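## Task

Take a free grey peg and drive it fully into an unoccupied hole of the black carbon ball, which the other gripper is already holding, until the peg clicks and locks. Any pegs already seated in the ball must stay put. At the end the holding gripper must still grasp either the ball or a peg locked into it. Apart from that one grasp, nothing may count as done if it stays in place only because the robot is holding it.

## Robot and tools

ROBOT. Two six-joint arms, left_arm and right_arm, face each other across a table, each ending in a two-finger parallel gripper. The names are labels, not image sides. Scene frame: origin at table centre, +z up, table surface at z = +0.020 m; left_arm's base sits on the +y side at (-0.001, +0.505, +0.133) m, quat_wxyz (+0.548, 0, 0, -0.836); right_arm's at (+0.014, -0.478, +0.068) m, quat_wxyz (+0.601, 0, 0, +0.799). In each gripper's own frame the fingers point along +x and close along y. end_effector_position is the spot midway between the pads, roughly 3-4 cm short of the fingertips. Joint ranges (rad), base to hand: waist -3.054..3.054, shoulder 0..3.142, elbow 0..2.356, wrist pitch -1.571..1.571, wrist yaw -1.571..1.571, wrist roll -3.142..3.142. Load limits (N m): waist 16.6, shoulder 20.6, elbow 20.5, wrist pitch 5.42, wrist yaw 5.4, wrist roll 5.07; a carried object adds to them.

ROW LAYOUT (used by both motion tools). One flat list of 16 numbers covering both arms: left_arm x, y, z, qw, qx, qy, qz, opening, then right_arm in the same order. x, y, z are an absolute target for that gripper's end_effector_position in metres, scene frame; the quaternion is an absolute target orientation, w first, scene frame. opening is absolute on a -1..1 scale: +1 = fully open (0.088 m), about -0.80 = empty fingers touching, lower values add nothing. Going from open to closed needs at least about 0.5 s. Both arms must always be filled in, even if one should stay still: for a resting arm resend the exact pose from the last result taken before it stopped, plus its intended opening. To hold an orientation, keep sending the same quaternion you chose, not the slightly drifted reported one.

execute_actions(actions): a list of actions; each action is a list of 1 to 15 rows, one row per 1/30 s step, and an action always lasts 15 steps (0.5 s), repeating its final row. An empty list simply reports state and images. Every step the controller limits the commanded pose to within 70 mm and 16 degrees of the measured one, so far targets need several actions. If any target lies more than 0.6 m from that gripper's current position along any of its axes, that action is rejected for both arms; if the first action fails this against the last reported state, or any action is malformed, nothing runs.

move(target, speed, blocking): target is one 16-number row as above. Each gripper follows a straight line toward its pose; both finish together, taking 0.5 to 10 s (cut off at 10 s). speed is m/s, 0.002 to 0.5, default 0.25; turning rate is capped at double that in rad/s. Rotation takes the shorter way. Paths ignore obstacles and the other arm; grippers lag, wander, and may overshoot speed near full reach. Openings are applied at the start. Faster contact hits harder, and aiming beyond the contact point presses harder. blocking=false returns after 0.5 s while motion continues; until a result reports the end, further moves or execute_actions are rejected, so poll with wait(0) or call stop. The result adds a move: line with the outcome (done, off_target, moving, held, fault), any limits (paced = pose was clipped; held = a check blocked steps, after which the arm may jump ahead quickly) and each gripper's remaining distance. If only one arm is named, the other finished fine.

wait(seconds): 0 to 10; lets time pass with the last commands held; returns early if a running move ends. stop(): brakes a running move (needs braking room; fingers are unaffected). zoom_image(camera, region): region [x0, y0, x1, y1] in pixels, at most 504 x 504, from the latest image of cam_head_left, cam_head_right, cam_high, cam_low, cam_left_wrist or cam_right_wrist (each 896x504). read_manual(section) only returns licence text ("licences"). finished_scene(scene) ends the current scene for good and reports success; answering without any tool call ends everything.

RESULTS. The state line gives, per arm, position, quaternion and linear/angular velocity; printed positions can be off at long reach. Hand target lines show where the controller is currently driving each gripper. A pose unreachable line means a clearance check altered or blocked that arm. grip_measured is the finger gap on the command scale (the last Joint positions value is the gap in metres); each gripper may be off by about 1 mm, and when squeezing something hard it reads up to about 3 mm (0.061) tighter than the pads really are. For a firm hold, command about 0.07 below grip_measured; a smaller gap gives a lighter hold. Objects under about 3 mm wide get proportionally less force. Pad force tops out near 34-49 N. grip_effort_n is motor effort in N (negative = closing), capped near 83 N, offset up to about 5.7 N, and never fully returns to zero at rest. Joint torques and External joint torques lines include friction, noise and held weight.

CAUTIONS. Friction may leave a gripper short of its target or tilted, and tiny moves may not happen; check pose after each move and correct tilt. Keep the arms from touching or shoving each other. Do not knock anything off the table, drop the ball, slam or push hard. Loose items may get nudged unexpectedly. A joint reaching its load limit causes a TORQUE FAULT: that arm freezes 10 s and the rest of the call is skipped. Sustained holding heats motors: MOTOR HOT from 50 °C, OVER-TEMPERATURE FAULT at 95 °C, and power loss (limp arm) if it does not cool within 30-60 s. The robot holds its last command while you think.

Each tool is called after "Request:" as name([rows], argument=value, ...), one row to a line, values as JSON.

## Session

Request:
execute_actions(actions=[])

Scene clock: 0.00 s.
left_arm: end_effector_position=(-0.1005, +0.0828, +0.3331) grip_measured=-0.122 grip_effort_n=n/a end_effector_quat_wxyz=(+0.546, -0.004, -0.010, -0.838) end_effector_velocity=(+0.002, -0.001, +0.000) end_effector_angular_velocity=(+0.005, +0.007, +0.019) | right_arm: end_effector_position=(-0.0735, -0.1726, +0.3852) grip_measured=+1.000 grip_effort_n=n/a end_effector_quat_wxyz=(+0.602, +0.014, -0.007, +0.799) end_effector_velocity=(-0.004, -0.001, -0.003) end_effector_angular_velocity=(-0.010, -0.011, +0.024)
Joint positions: left_arm=[0.276 1.626 0.64  1.005 0.282 0.007 0.033] | right_arm=[-0.002  0.857  0.646  0.242  0.     0.005  0.088]
Joint velocities: left_arm=[-0.002 -0.002  0.002 -0.007 -0.022 -0.007 -0.   ] | right_arm=[ 0.002  0.002 -0.002 -0.007 -0.022 -0.007  0.   ]
Joint torques (N m, as the arm reports them, + toward a larger angle): no reading
External joint torques (N m, as the arm's controller estimates them; a push from outside toward a larger angle lowers the number): no reading
Heat: left arm: hottest shoulder 30 °C (+0.0 °C/min); right arm: hottest shoulder 27 °C (+0.0 °C/min).
Hand target (left_arm): -0.101, +0.083, +0.333; -0.546, +0.004, +0.010, +0.838
Hand target (right_arm): -0.073, -0.173, +0.385; +0.602, +0.014, -0.007, +0.799

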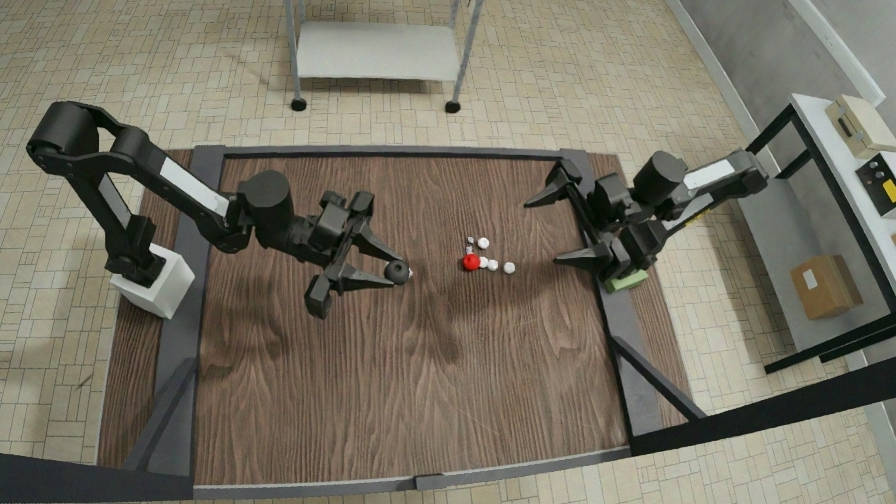

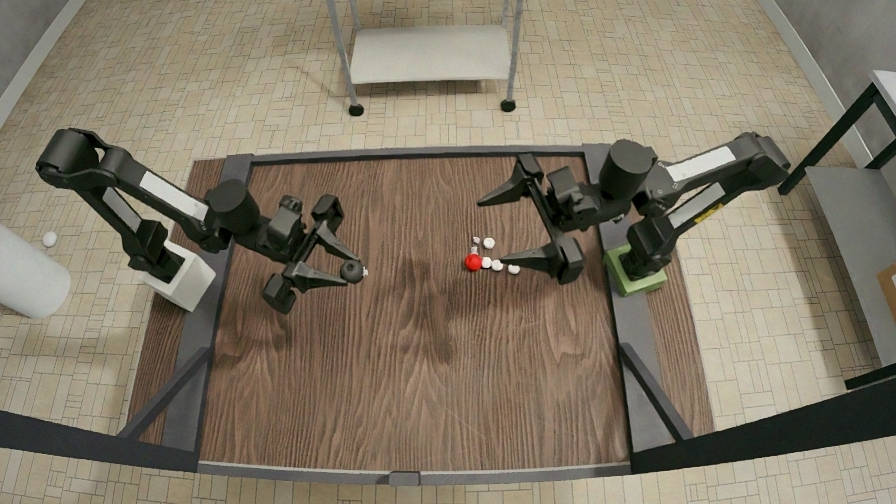

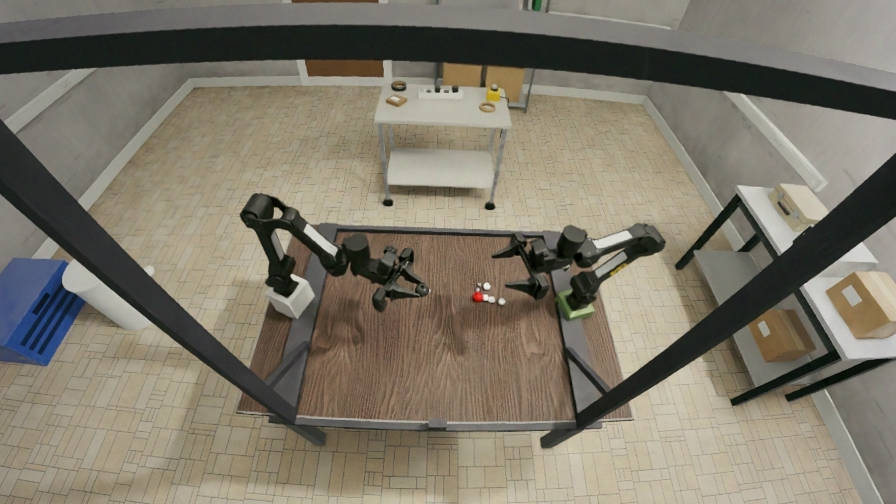

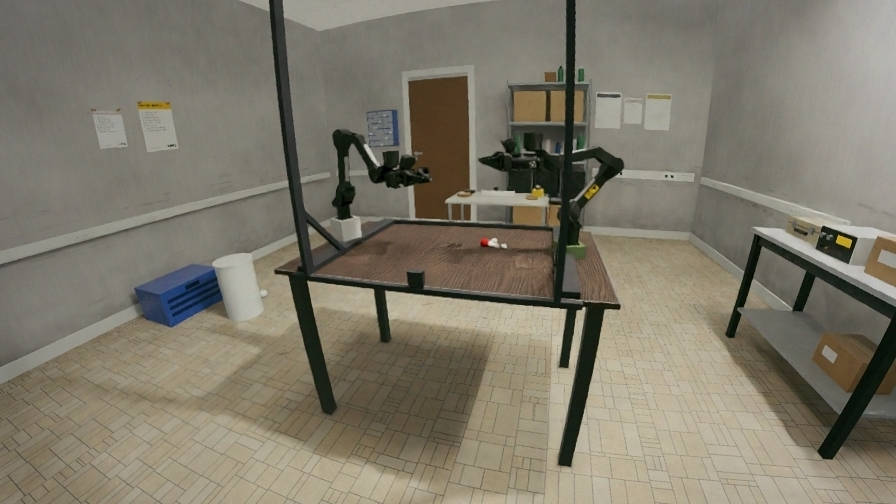

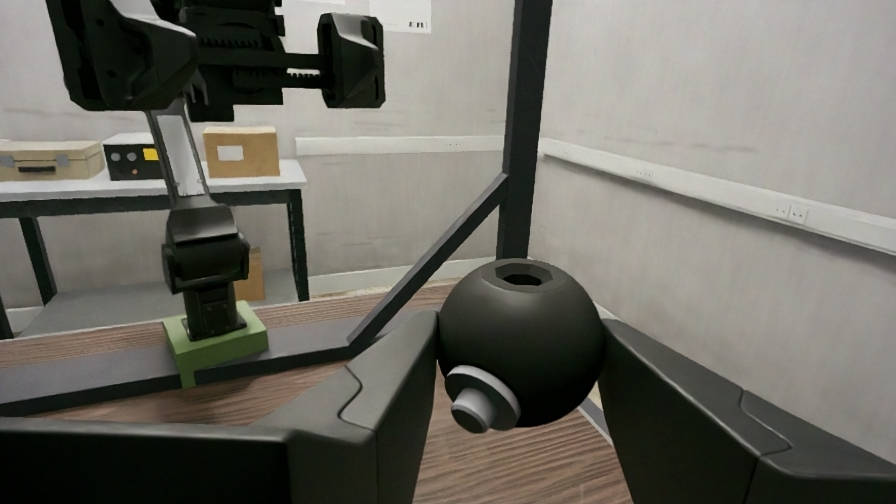

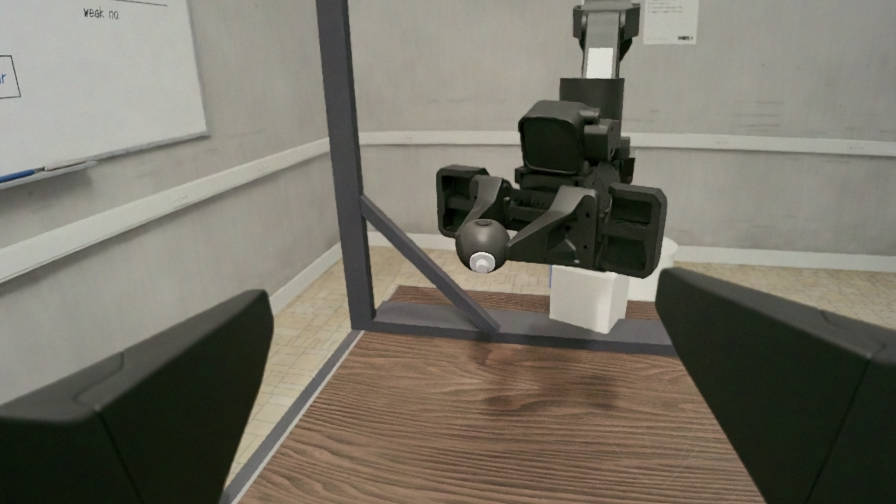

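Request:
zoom_image(camera="cam_head_left", region=[440, 215, 530, 290])

Request:
zoom_image(camera="cam_head_right", region=[445, 215, 535, 290])

Region (440, 215, 530, 290) of cam_head_left's 896x504 image, scaled by 5.600, with more detail than that image has.

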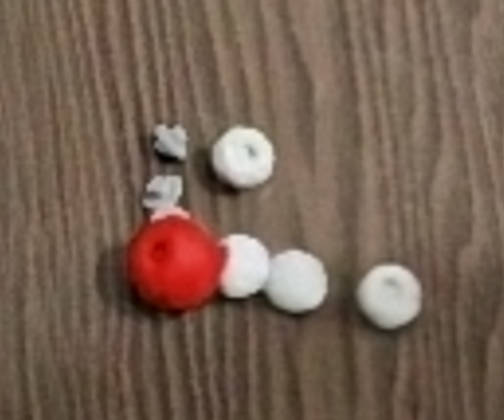

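Region (445, 215, 535, 290) of cam_head_right's 896x504 image, scaled by 5.600, with more detail than that image has.

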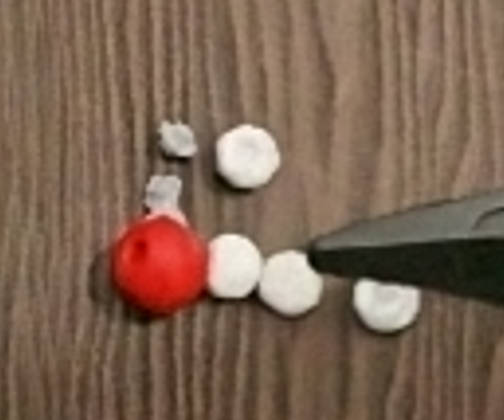

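Request:
execute_actions(actions=[])

Scene clock: 27.23 s.
left_arm: end_effector_position=(-0.1005, +0.0828, +0.3331) grip_measured=-0.122 grip_effort_n=-83.5 end_effector_quat_wxyz=(+0.546, -0.004, -0.010, -0.838) end_effector_velocity=(+0.000, +0.000, -0.002) end_effector_angular_velocity=(+0.010, +0.006, +0.005) | right_arm: end_effector_position=(-0.0735, -0.1726, +0.3852) grip_measured=+1.000 grip_effort_n=-2.1 end_effector_quat_wxyz=(+0.602, +0.014, -0.007, +0.799) end_effector_velocity=(-0.004, -0.002, +0.000) end_effector_angular_velocity=(-0.004, +0.006, +0.025)
Joint positions: left_arm=[0.276 1.626 0.64  1.005 0.282 0.007 0.033] | right_arm=[-0.002  0.857  0.646  0.242  0.     0.005  0.088]
Joint velocities: left_arm=[-0.002 -0.002 -0.002 -0.007 -0.007 -0.007 -0.   ] | right_arm=[ 0.002 -0.002  0.002 -0.007 -0.022  0.007  0.   ]
Joint torques (N m, as the arm reports them, + toward a larger angle): left_arm=[ 0.03 -6.21  6.43  1.89 -0.02  0.02] | right_arm=[ 0.01 -2.52  7.95  1.69  0.01  0.01]
External joint torques (N m, as the arm's controller estimates them; a push from outside toward a larger angle lowers the number): left_arm=[ 0.06 -0.18  0.8   0.19 -0.02  0.01] | right_arm=[-0.02 -0.24  0.61 -0.11  0.02  0.  ]
Heat: left arm: hottest shoulder 31 °C (+2.2 °C/min); right arm: hottest elbow 31 °C (+8.8 °C/min).
Hand target (left_arm): -0.101, +0.083, +0.333; -0.546, +0.004, +0.010, +0.838
Hand target (right_arm): -0.073, -0.173, +0.385; +0.602, +0.014, -0.007, +0.799

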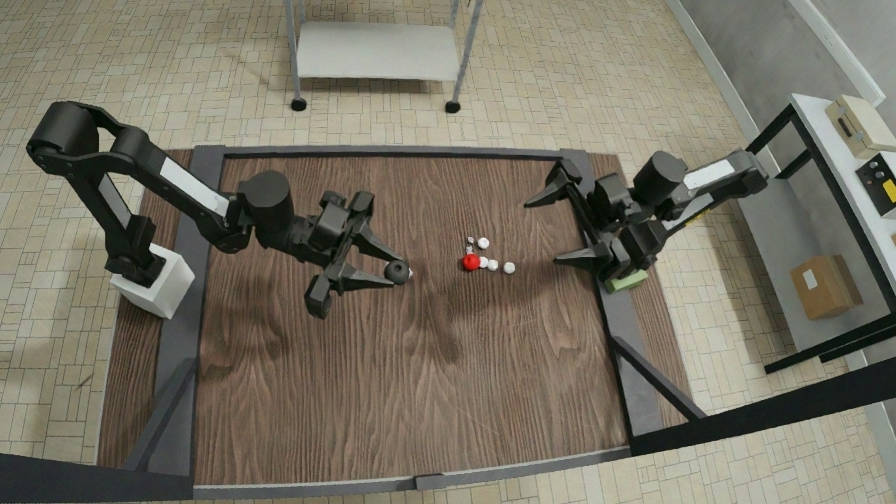

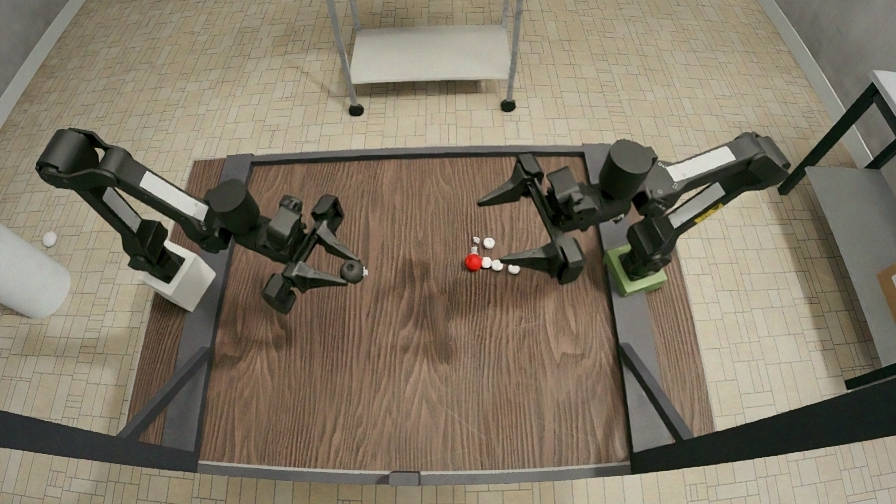

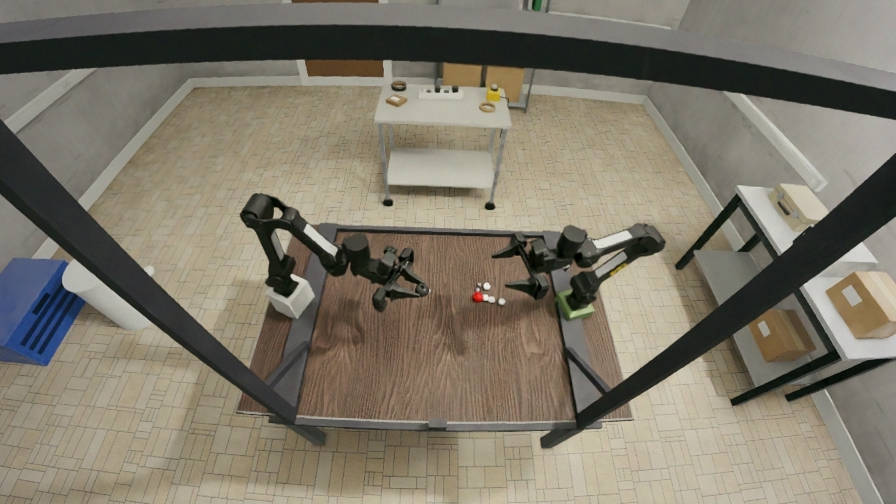

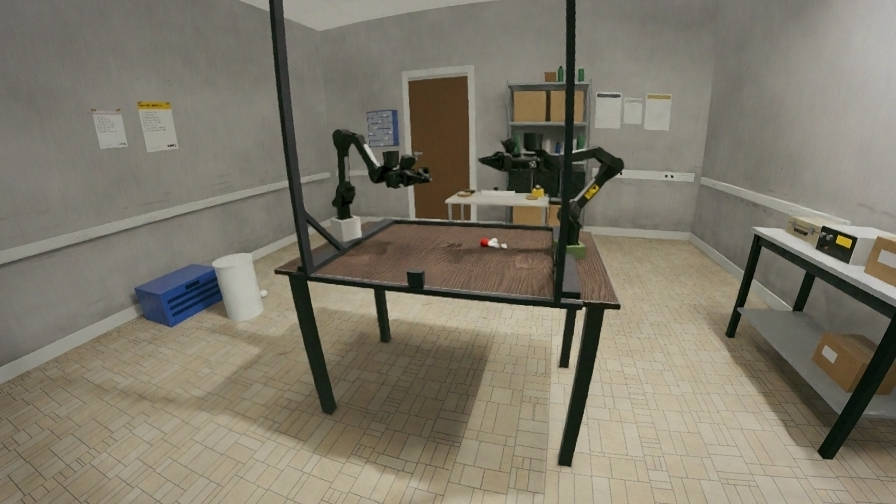

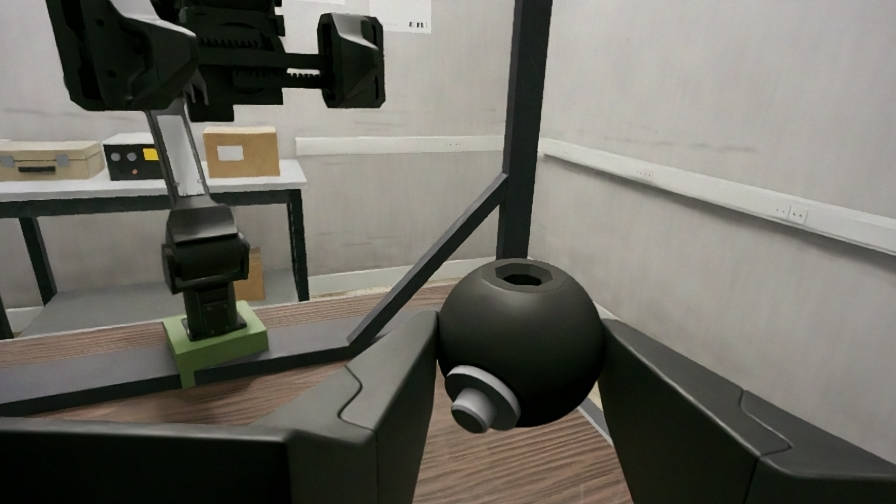

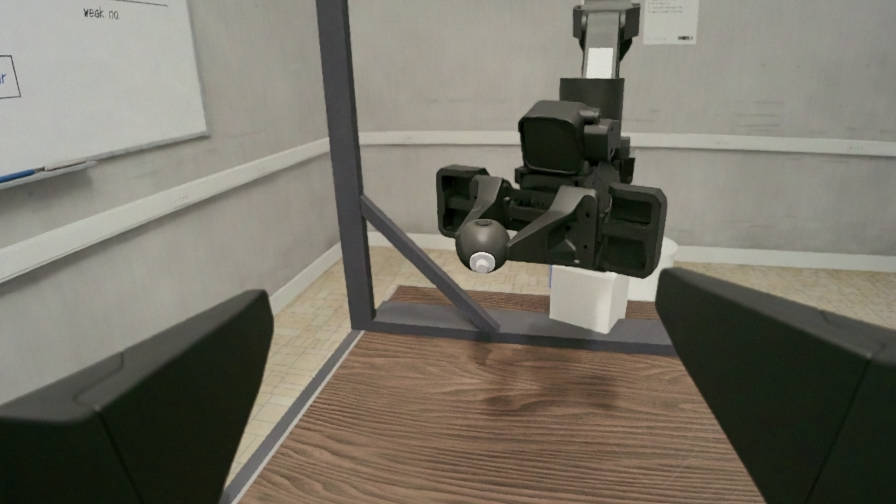

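Request:
move(target=[-0.02,0.06,0.12,0.6964,0.1228,0.1228,-0.6964,-0.19, 0.09,-0.135,0.14,0.7071,0,0.7071,0,0.0], speed=0.2)

Scene clock: 38.27 s.
left_arm: end_effector_position=(-0.0228, +0.0608, +0.1221) grip_measured=-0.122 grip_effort_n=-83.5 end_effector_quat_wxyz=(+0.692, +0.126, +0.122, -0.701) end_effector_velocity=(+0.002, -0.001, +0.000) end_effector_angular_velocity=(+0.002, +0.004, +0.012) | right_arm: end_effector_position=(+0.0888, -0.1413, +0.1442) grip_measured=+0.003 grip_effort_n=-17.0 end_effector_quat_wxyz=(+0.707, +0.002, +0.707, +0.003) end_effector_velocity=(-0.002, +0.000, +0.003) end_effector_angular_velocity=(-0.002, +0.023, -0.024)
Joint positions: left_arm=[ 0.346  2.243  0.656  1.235 -0.049 -0.015  0.033] | right_arm=[-0.5    1.872  1.388 -1.079 -0.002  1.35   0.039]
Joint velocities: left_arm=[ 0.002 -0.002  0.002 -0.007 -0.007 -0.007 -0.   ] | right_arm=[-0.002  0.002  0.017 -0.022 -0.022  0.022  0.   ]
Joint torques (N m, as the arm reports them, + toward a larger angle): left_arm=[ 0.22 -6.39  4.52  2.25 -0.22 -0.12] | right_arm=[-0.4  -7.66  7.28  0.18  0.    0.15]
External joint torques (N m, as the arm's controller estimates them; a push from outside toward a larger angle lowers the number): left_arm=[ 0.18  1.13  1.58  0.52 -0.2  -0.13] | right_arm=[-0.4   0.26  1.62 -0.13 -0.06  0.15]
Heat: left arm: hottest shoulder 31 °C (+1.6 °C/min); right arm: hottest elbow 32 °C (+7.8 °C/min).
Hand target (left_arm): -0.020, +0.059, +0.120; +0.695, +0.124, +0.123, -0.697
Hand target (right_arm): +0.090, -0.140, +0.142; +0.706, +0.002, +0.709, -0.001
Off the commanded pose (left_arm): 0.004 m, 1 deg.
Off the commanded pose (right_arm): 0.008 m, 0 deg.
move: done

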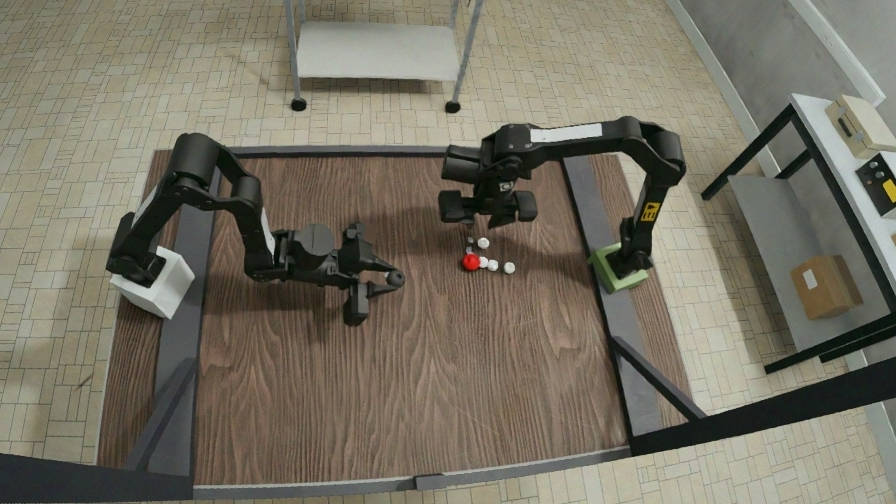

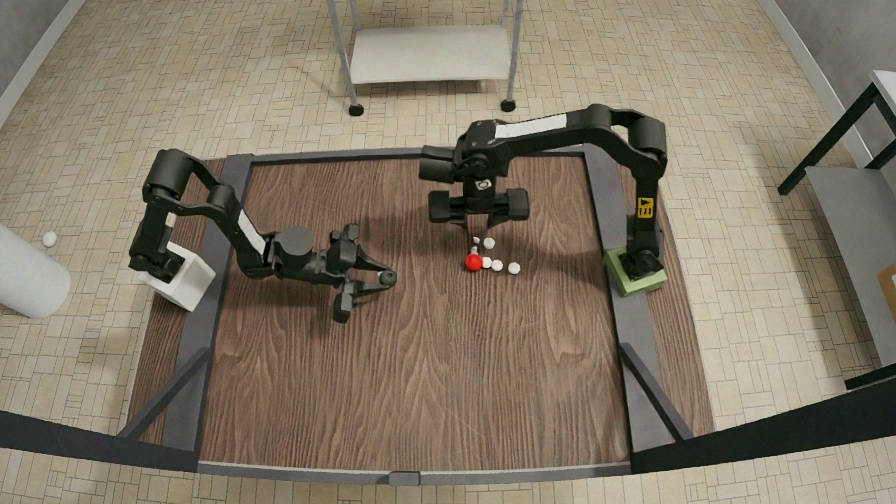

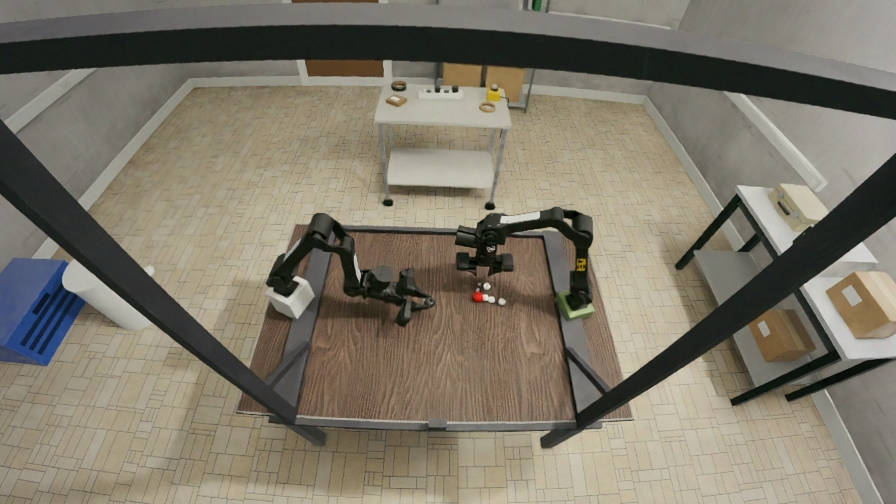

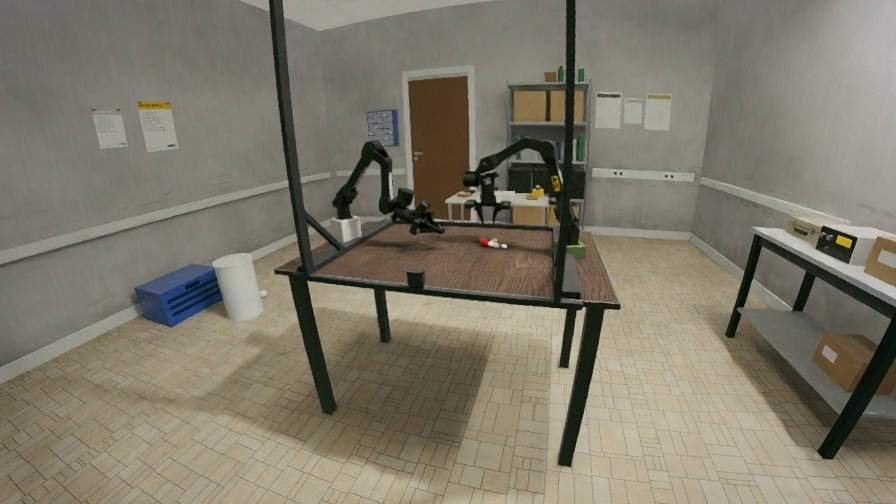

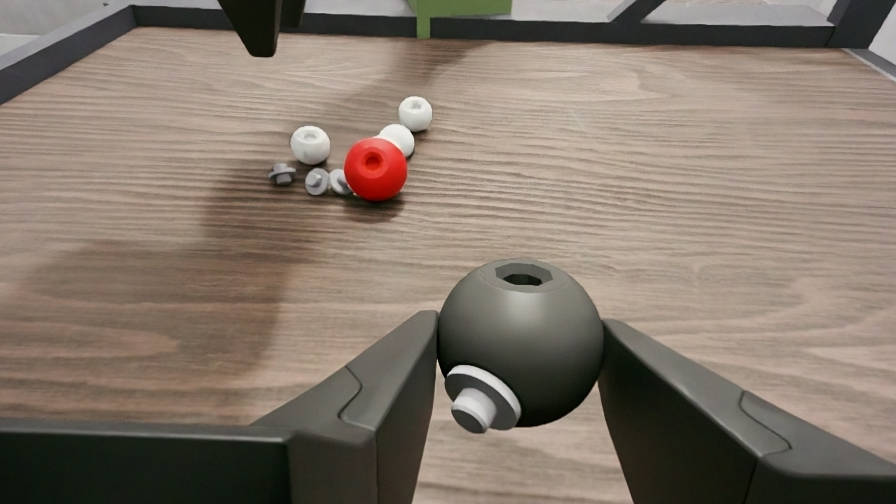

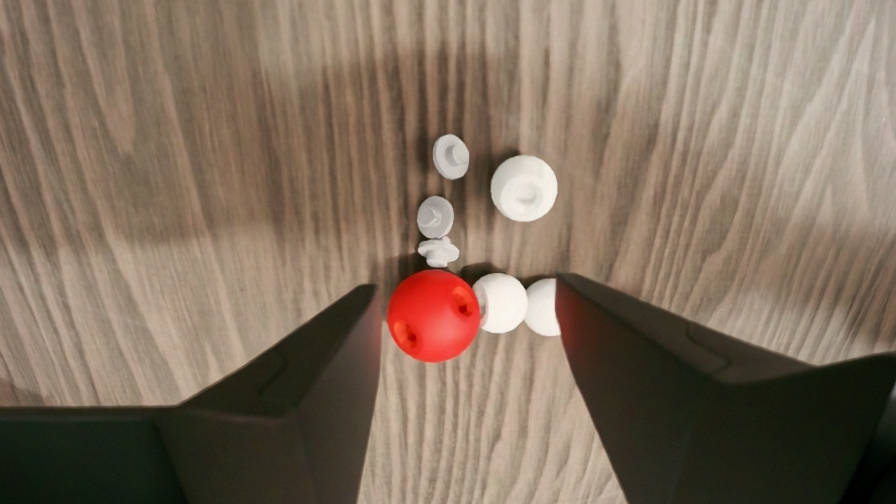

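Request:
zoom_image(camera="cam_right_wrist", region=[370, 110, 590, 300])

Request:
zoom_image(camera="cam_left_wrist", region=[240, 110, 420, 220])

Region (370, 110, 590, 300) of cam_right_wrist's 896x504 image, scaled by 2.291, with more detail than that image has; it fills the top 435 rows of this view, and the rest is white.

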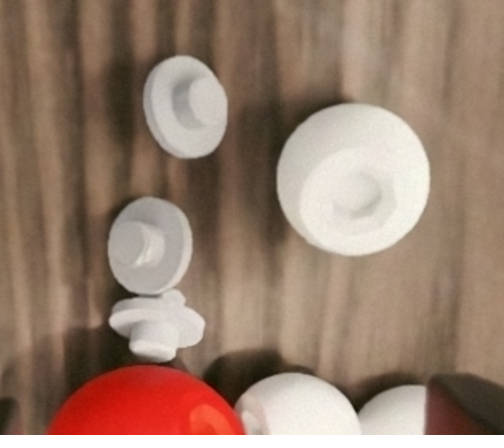

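Region (240, 110, 420, 220) of cam_left_wrist's 896x504 image, scaled by 2.800, with more detail than that image has.

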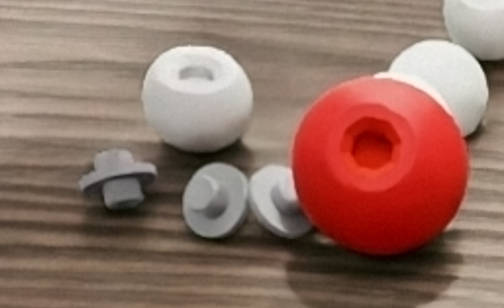

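Request:
move(target=[-0.01,-0.034,0.068,0.6964,0.1228,0.1228,-0.6964,-0.19, 0.111,-0.144,0.09,0.6029,0.3695,0.6029,-0.3695,-0.5], speed=0.25)

Scene clock: 76.73 s.
left_arm: end_effector_position=(-0.0117, -0.0335, +0.0739) grip_measured=-0.122 grip_effort_n=-83.5 end_effector_quat_wxyz=(+0.698, +0.119, +0.121, -0.696) end_effector_velocity=(-0.002, -0.002, +0.002) end_effector_angular_velocity=(-0.002, +0.009, -0.007) | right_arm: end_effector_position=(+0.1105, -0.1406, +0.0965) grip_measured=-0.497 grip_effort_n=-17.0 end_effector_quat_wxyz=(+0.602, +0.374, +0.607, -0.360) end_effector_velocity=(-0.001, -0.002, -0.001) end_effector_angular_velocity=(-0.010, +0.010, +0.005)
Joint positions: left_arm=[ 0.383  2.561  1.126  1.092 -0.027 -0.013  0.033] | right_arm=[-0.561  1.942  1.283 -0.891 -0.002  2.383  0.015]
Joint velocities: left_arm=[-0.002 -0.002  0.007 -0.007  0.007 -0.007 -0.   ] | right_arm=[-0.002  0.002 -0.002 -0.007 -0.007 -0.007  0.   ]
Joint torques (N m, as the arm reports them, + toward a larger angle): left_arm=[ 0.33 -8.36  5.48  1.84  0.19  0.19] | right_arm=[-0.41 -7.5   4.62  0.4   0.03  0.16]
External joint torques (N m, as the arm's controller estimates them; a push from outside toward a larger angle lowers the number): left_arm=[0.33 1.57 1.71 0.09 0.2  0.18] | right_arm=[-0.41  0.55 -0.63  0.14 -0.01  0.16]
Heat: left arm: hottest shoulder 33 °C (+2.0 °C/min); right arm: hottest elbow 33 °C (+3.1 °C/min).
Hand target (left_arm): -0.010, -0.034, +0.068; +0.697, +0.123, +0.123, -0.696
Hand target (right_arm): +0.111, -0.145, +0.090; +0.603, +0.369, +0.603, -0.370
Off the commanded pose (left_arm): 0.006 m, 0 deg.
Off the commanded pose (right_arm): 0.007 m, 1 deg.
move: done

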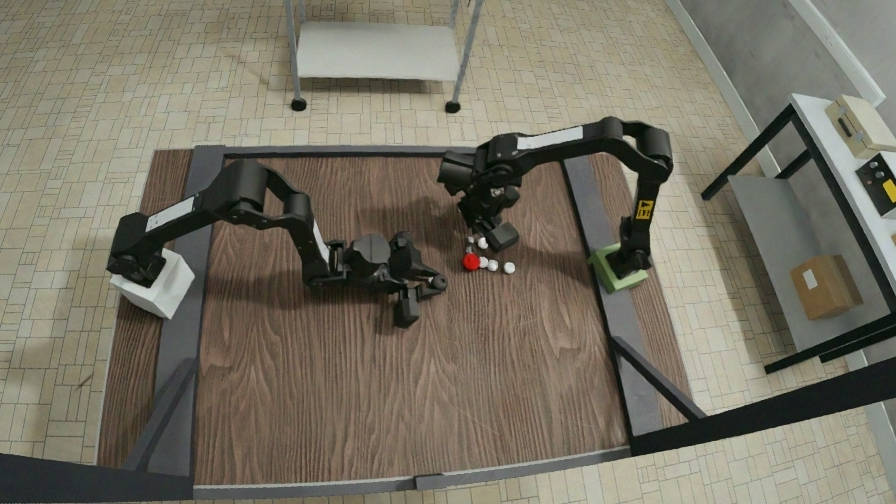

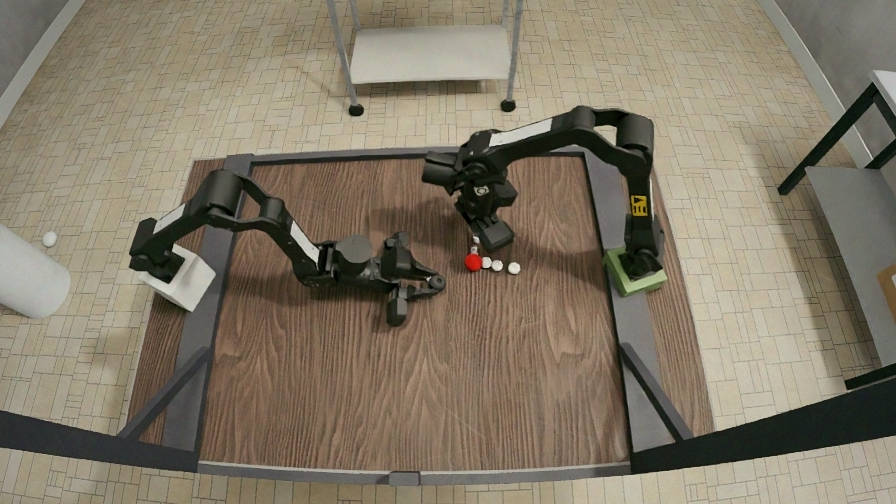

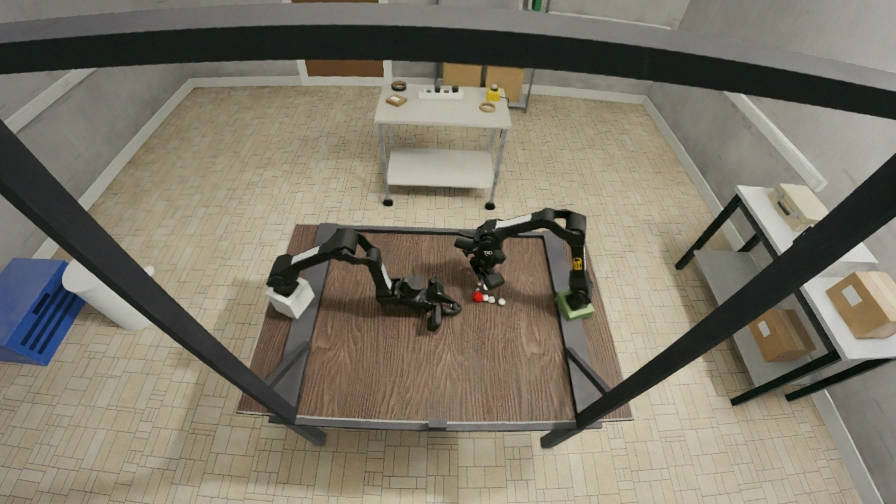

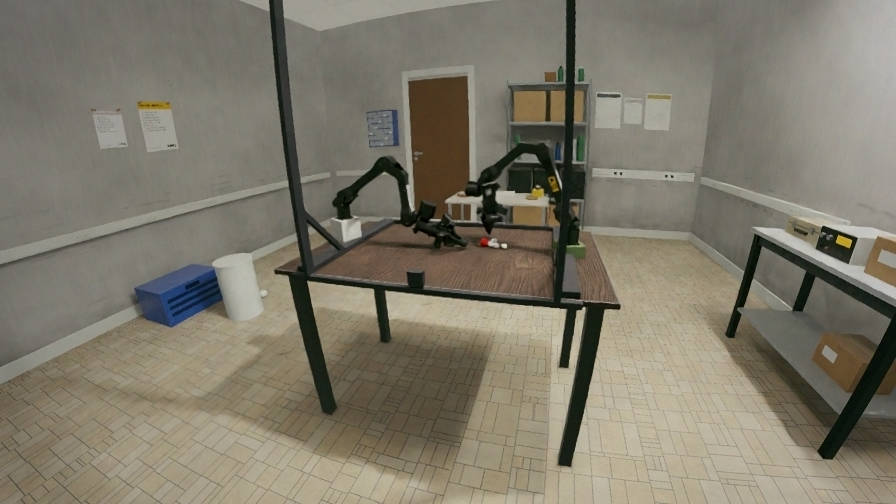

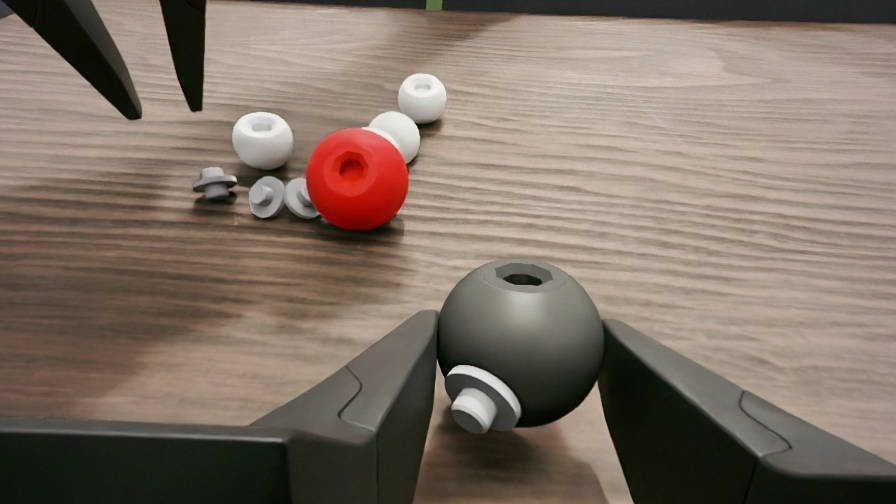

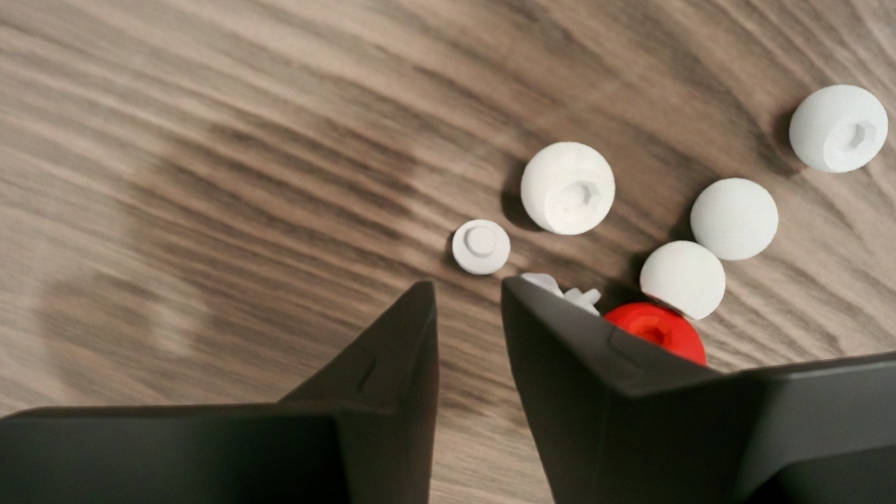

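Request:
move(target=[-0.01,-0.034,0.056,0.6964,0.1228,0.1228,-0.6964,-0.19, 0.104,-0.1447,0.073,0.6029,0.3695,0.6029,-0.3695,-0.56], speed=0.03)

Scene clock: 88.03 s.
left_arm: end_effector_position=(-0.0116, -0.0340, +0.0618) grip_measured=-0.122 grip_effort_n=-83.5 end_effector_quat_wxyz=(+0.697, +0.120, +0.122, -0.696) end_effector_velocity=(-0.000, +0.000, -0.002) end_effector_angular_velocity=(+0.007, +0.004, +0.007) | right_arm: end_effector_position=(+0.1056, -0.1413, +0.0793) grip_measured=-0.557 grip_effort_n=-17.0 end_effector_quat_wxyz=(+0.600, +0.376, +0.606, -0.363) end_effector_velocity=(+0.001, -0.003, +0.000) end_effector_angular_velocity=(-0.009, -0.005, +0.005)
Joint positions: left_arm=[ 0.384  2.604  1.147  1.113 -0.026 -0.012  0.033] | right_arm=[-0.548  1.965  1.239 -0.826 -0.002  2.403  0.012]
Joint velocities: left_arm=[-0.002  0.002  0.002 -0.007 -0.007 -0.007 -0.   ] | right_arm=[-0.002 -0.002 -0.002 -0.007  0.007 -0.007 -0.   ]
Joint torques (N m, as the arm reports them, + toward a larger angle): left_arm=[ 0.26 -8.27  5.37  2.11  0.18  0.19] | right_arm=[ 0.36 -7.91  4.67  0.37  0.1   0.14]
External joint torques (N m, as the arm's controller estimates them; a push from outside toward a larger angle lowers the number): left_arm=[0.26 1.62 1.77 0.38 0.19 0.18] | right_arm=[ 0.37  0.22 -0.5   0.1   0.05  0.14]
Heat: left arm: hottest shoulder 34 °C (+3.0 °C/min); right arm: hottest shoulder 32 °C (+1.0 °C/min).
Hand target (left_arm): -0.010, -0.034, +0.056; +0.696, +0.123, +0.123, -0.696
Hand target (right_arm): +0.104, -0.145, +0.073; +0.603, +0.369, +0.603, -0.369
Off the commanded pose (left_arm): 0.006 m, 0 deg.
Off the commanded pose (right_arm): 0.007 m, 1 deg.
move: done

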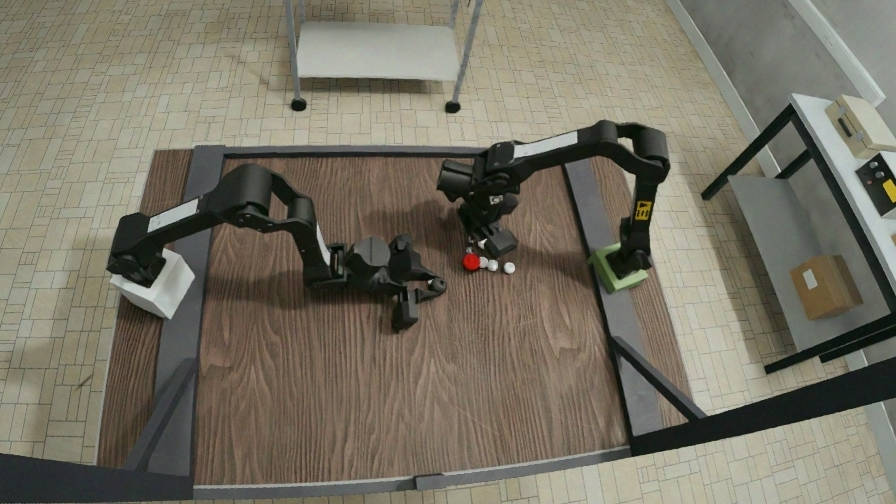

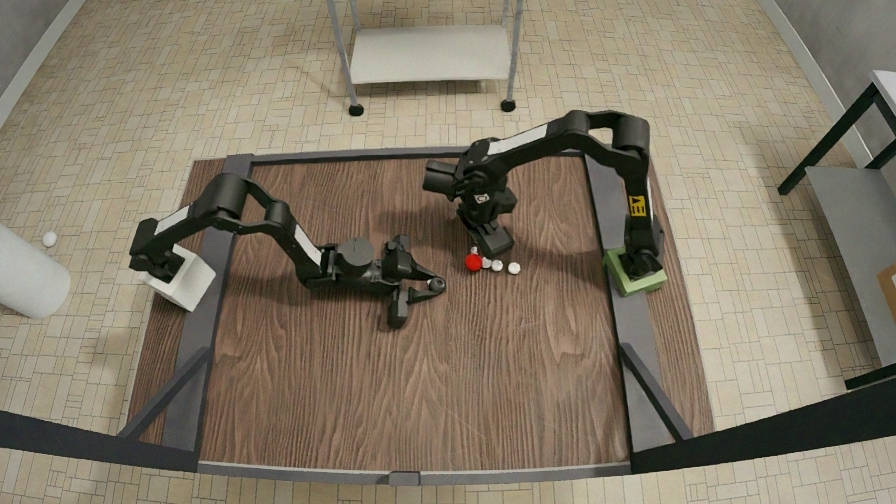

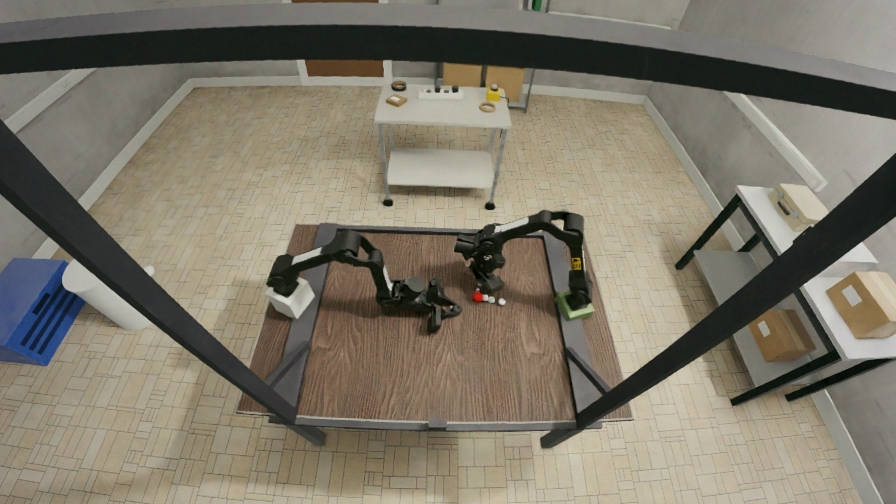

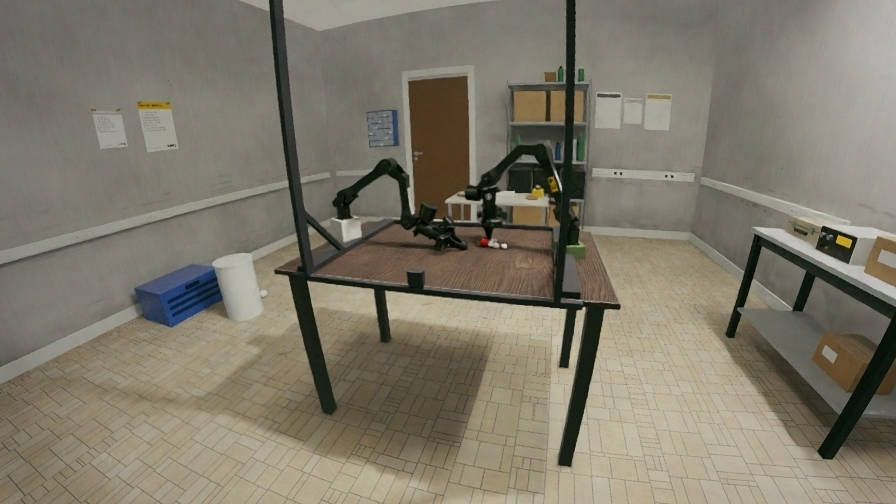

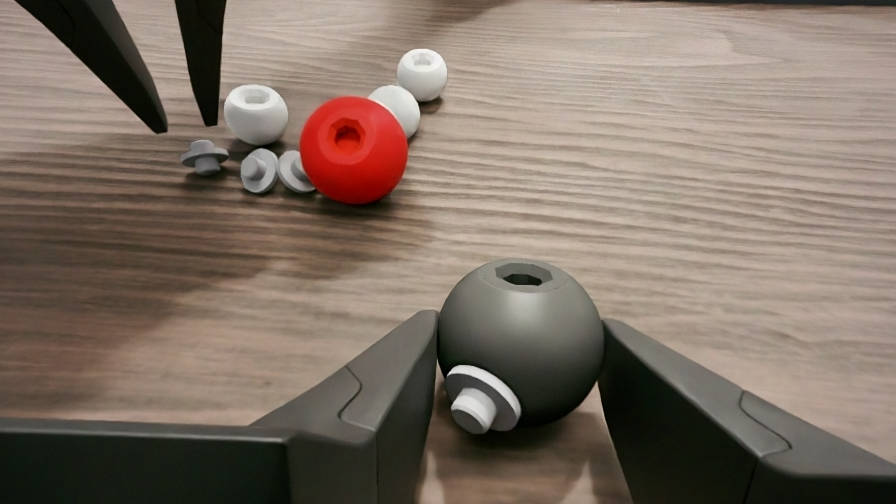

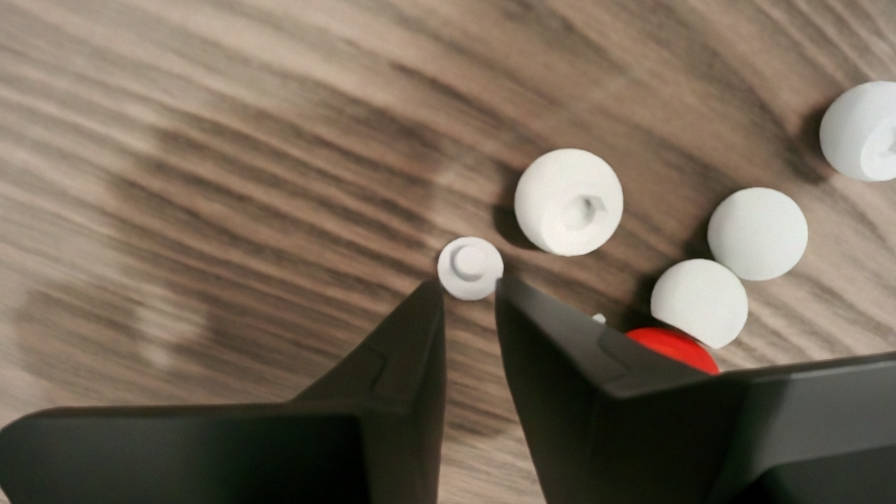

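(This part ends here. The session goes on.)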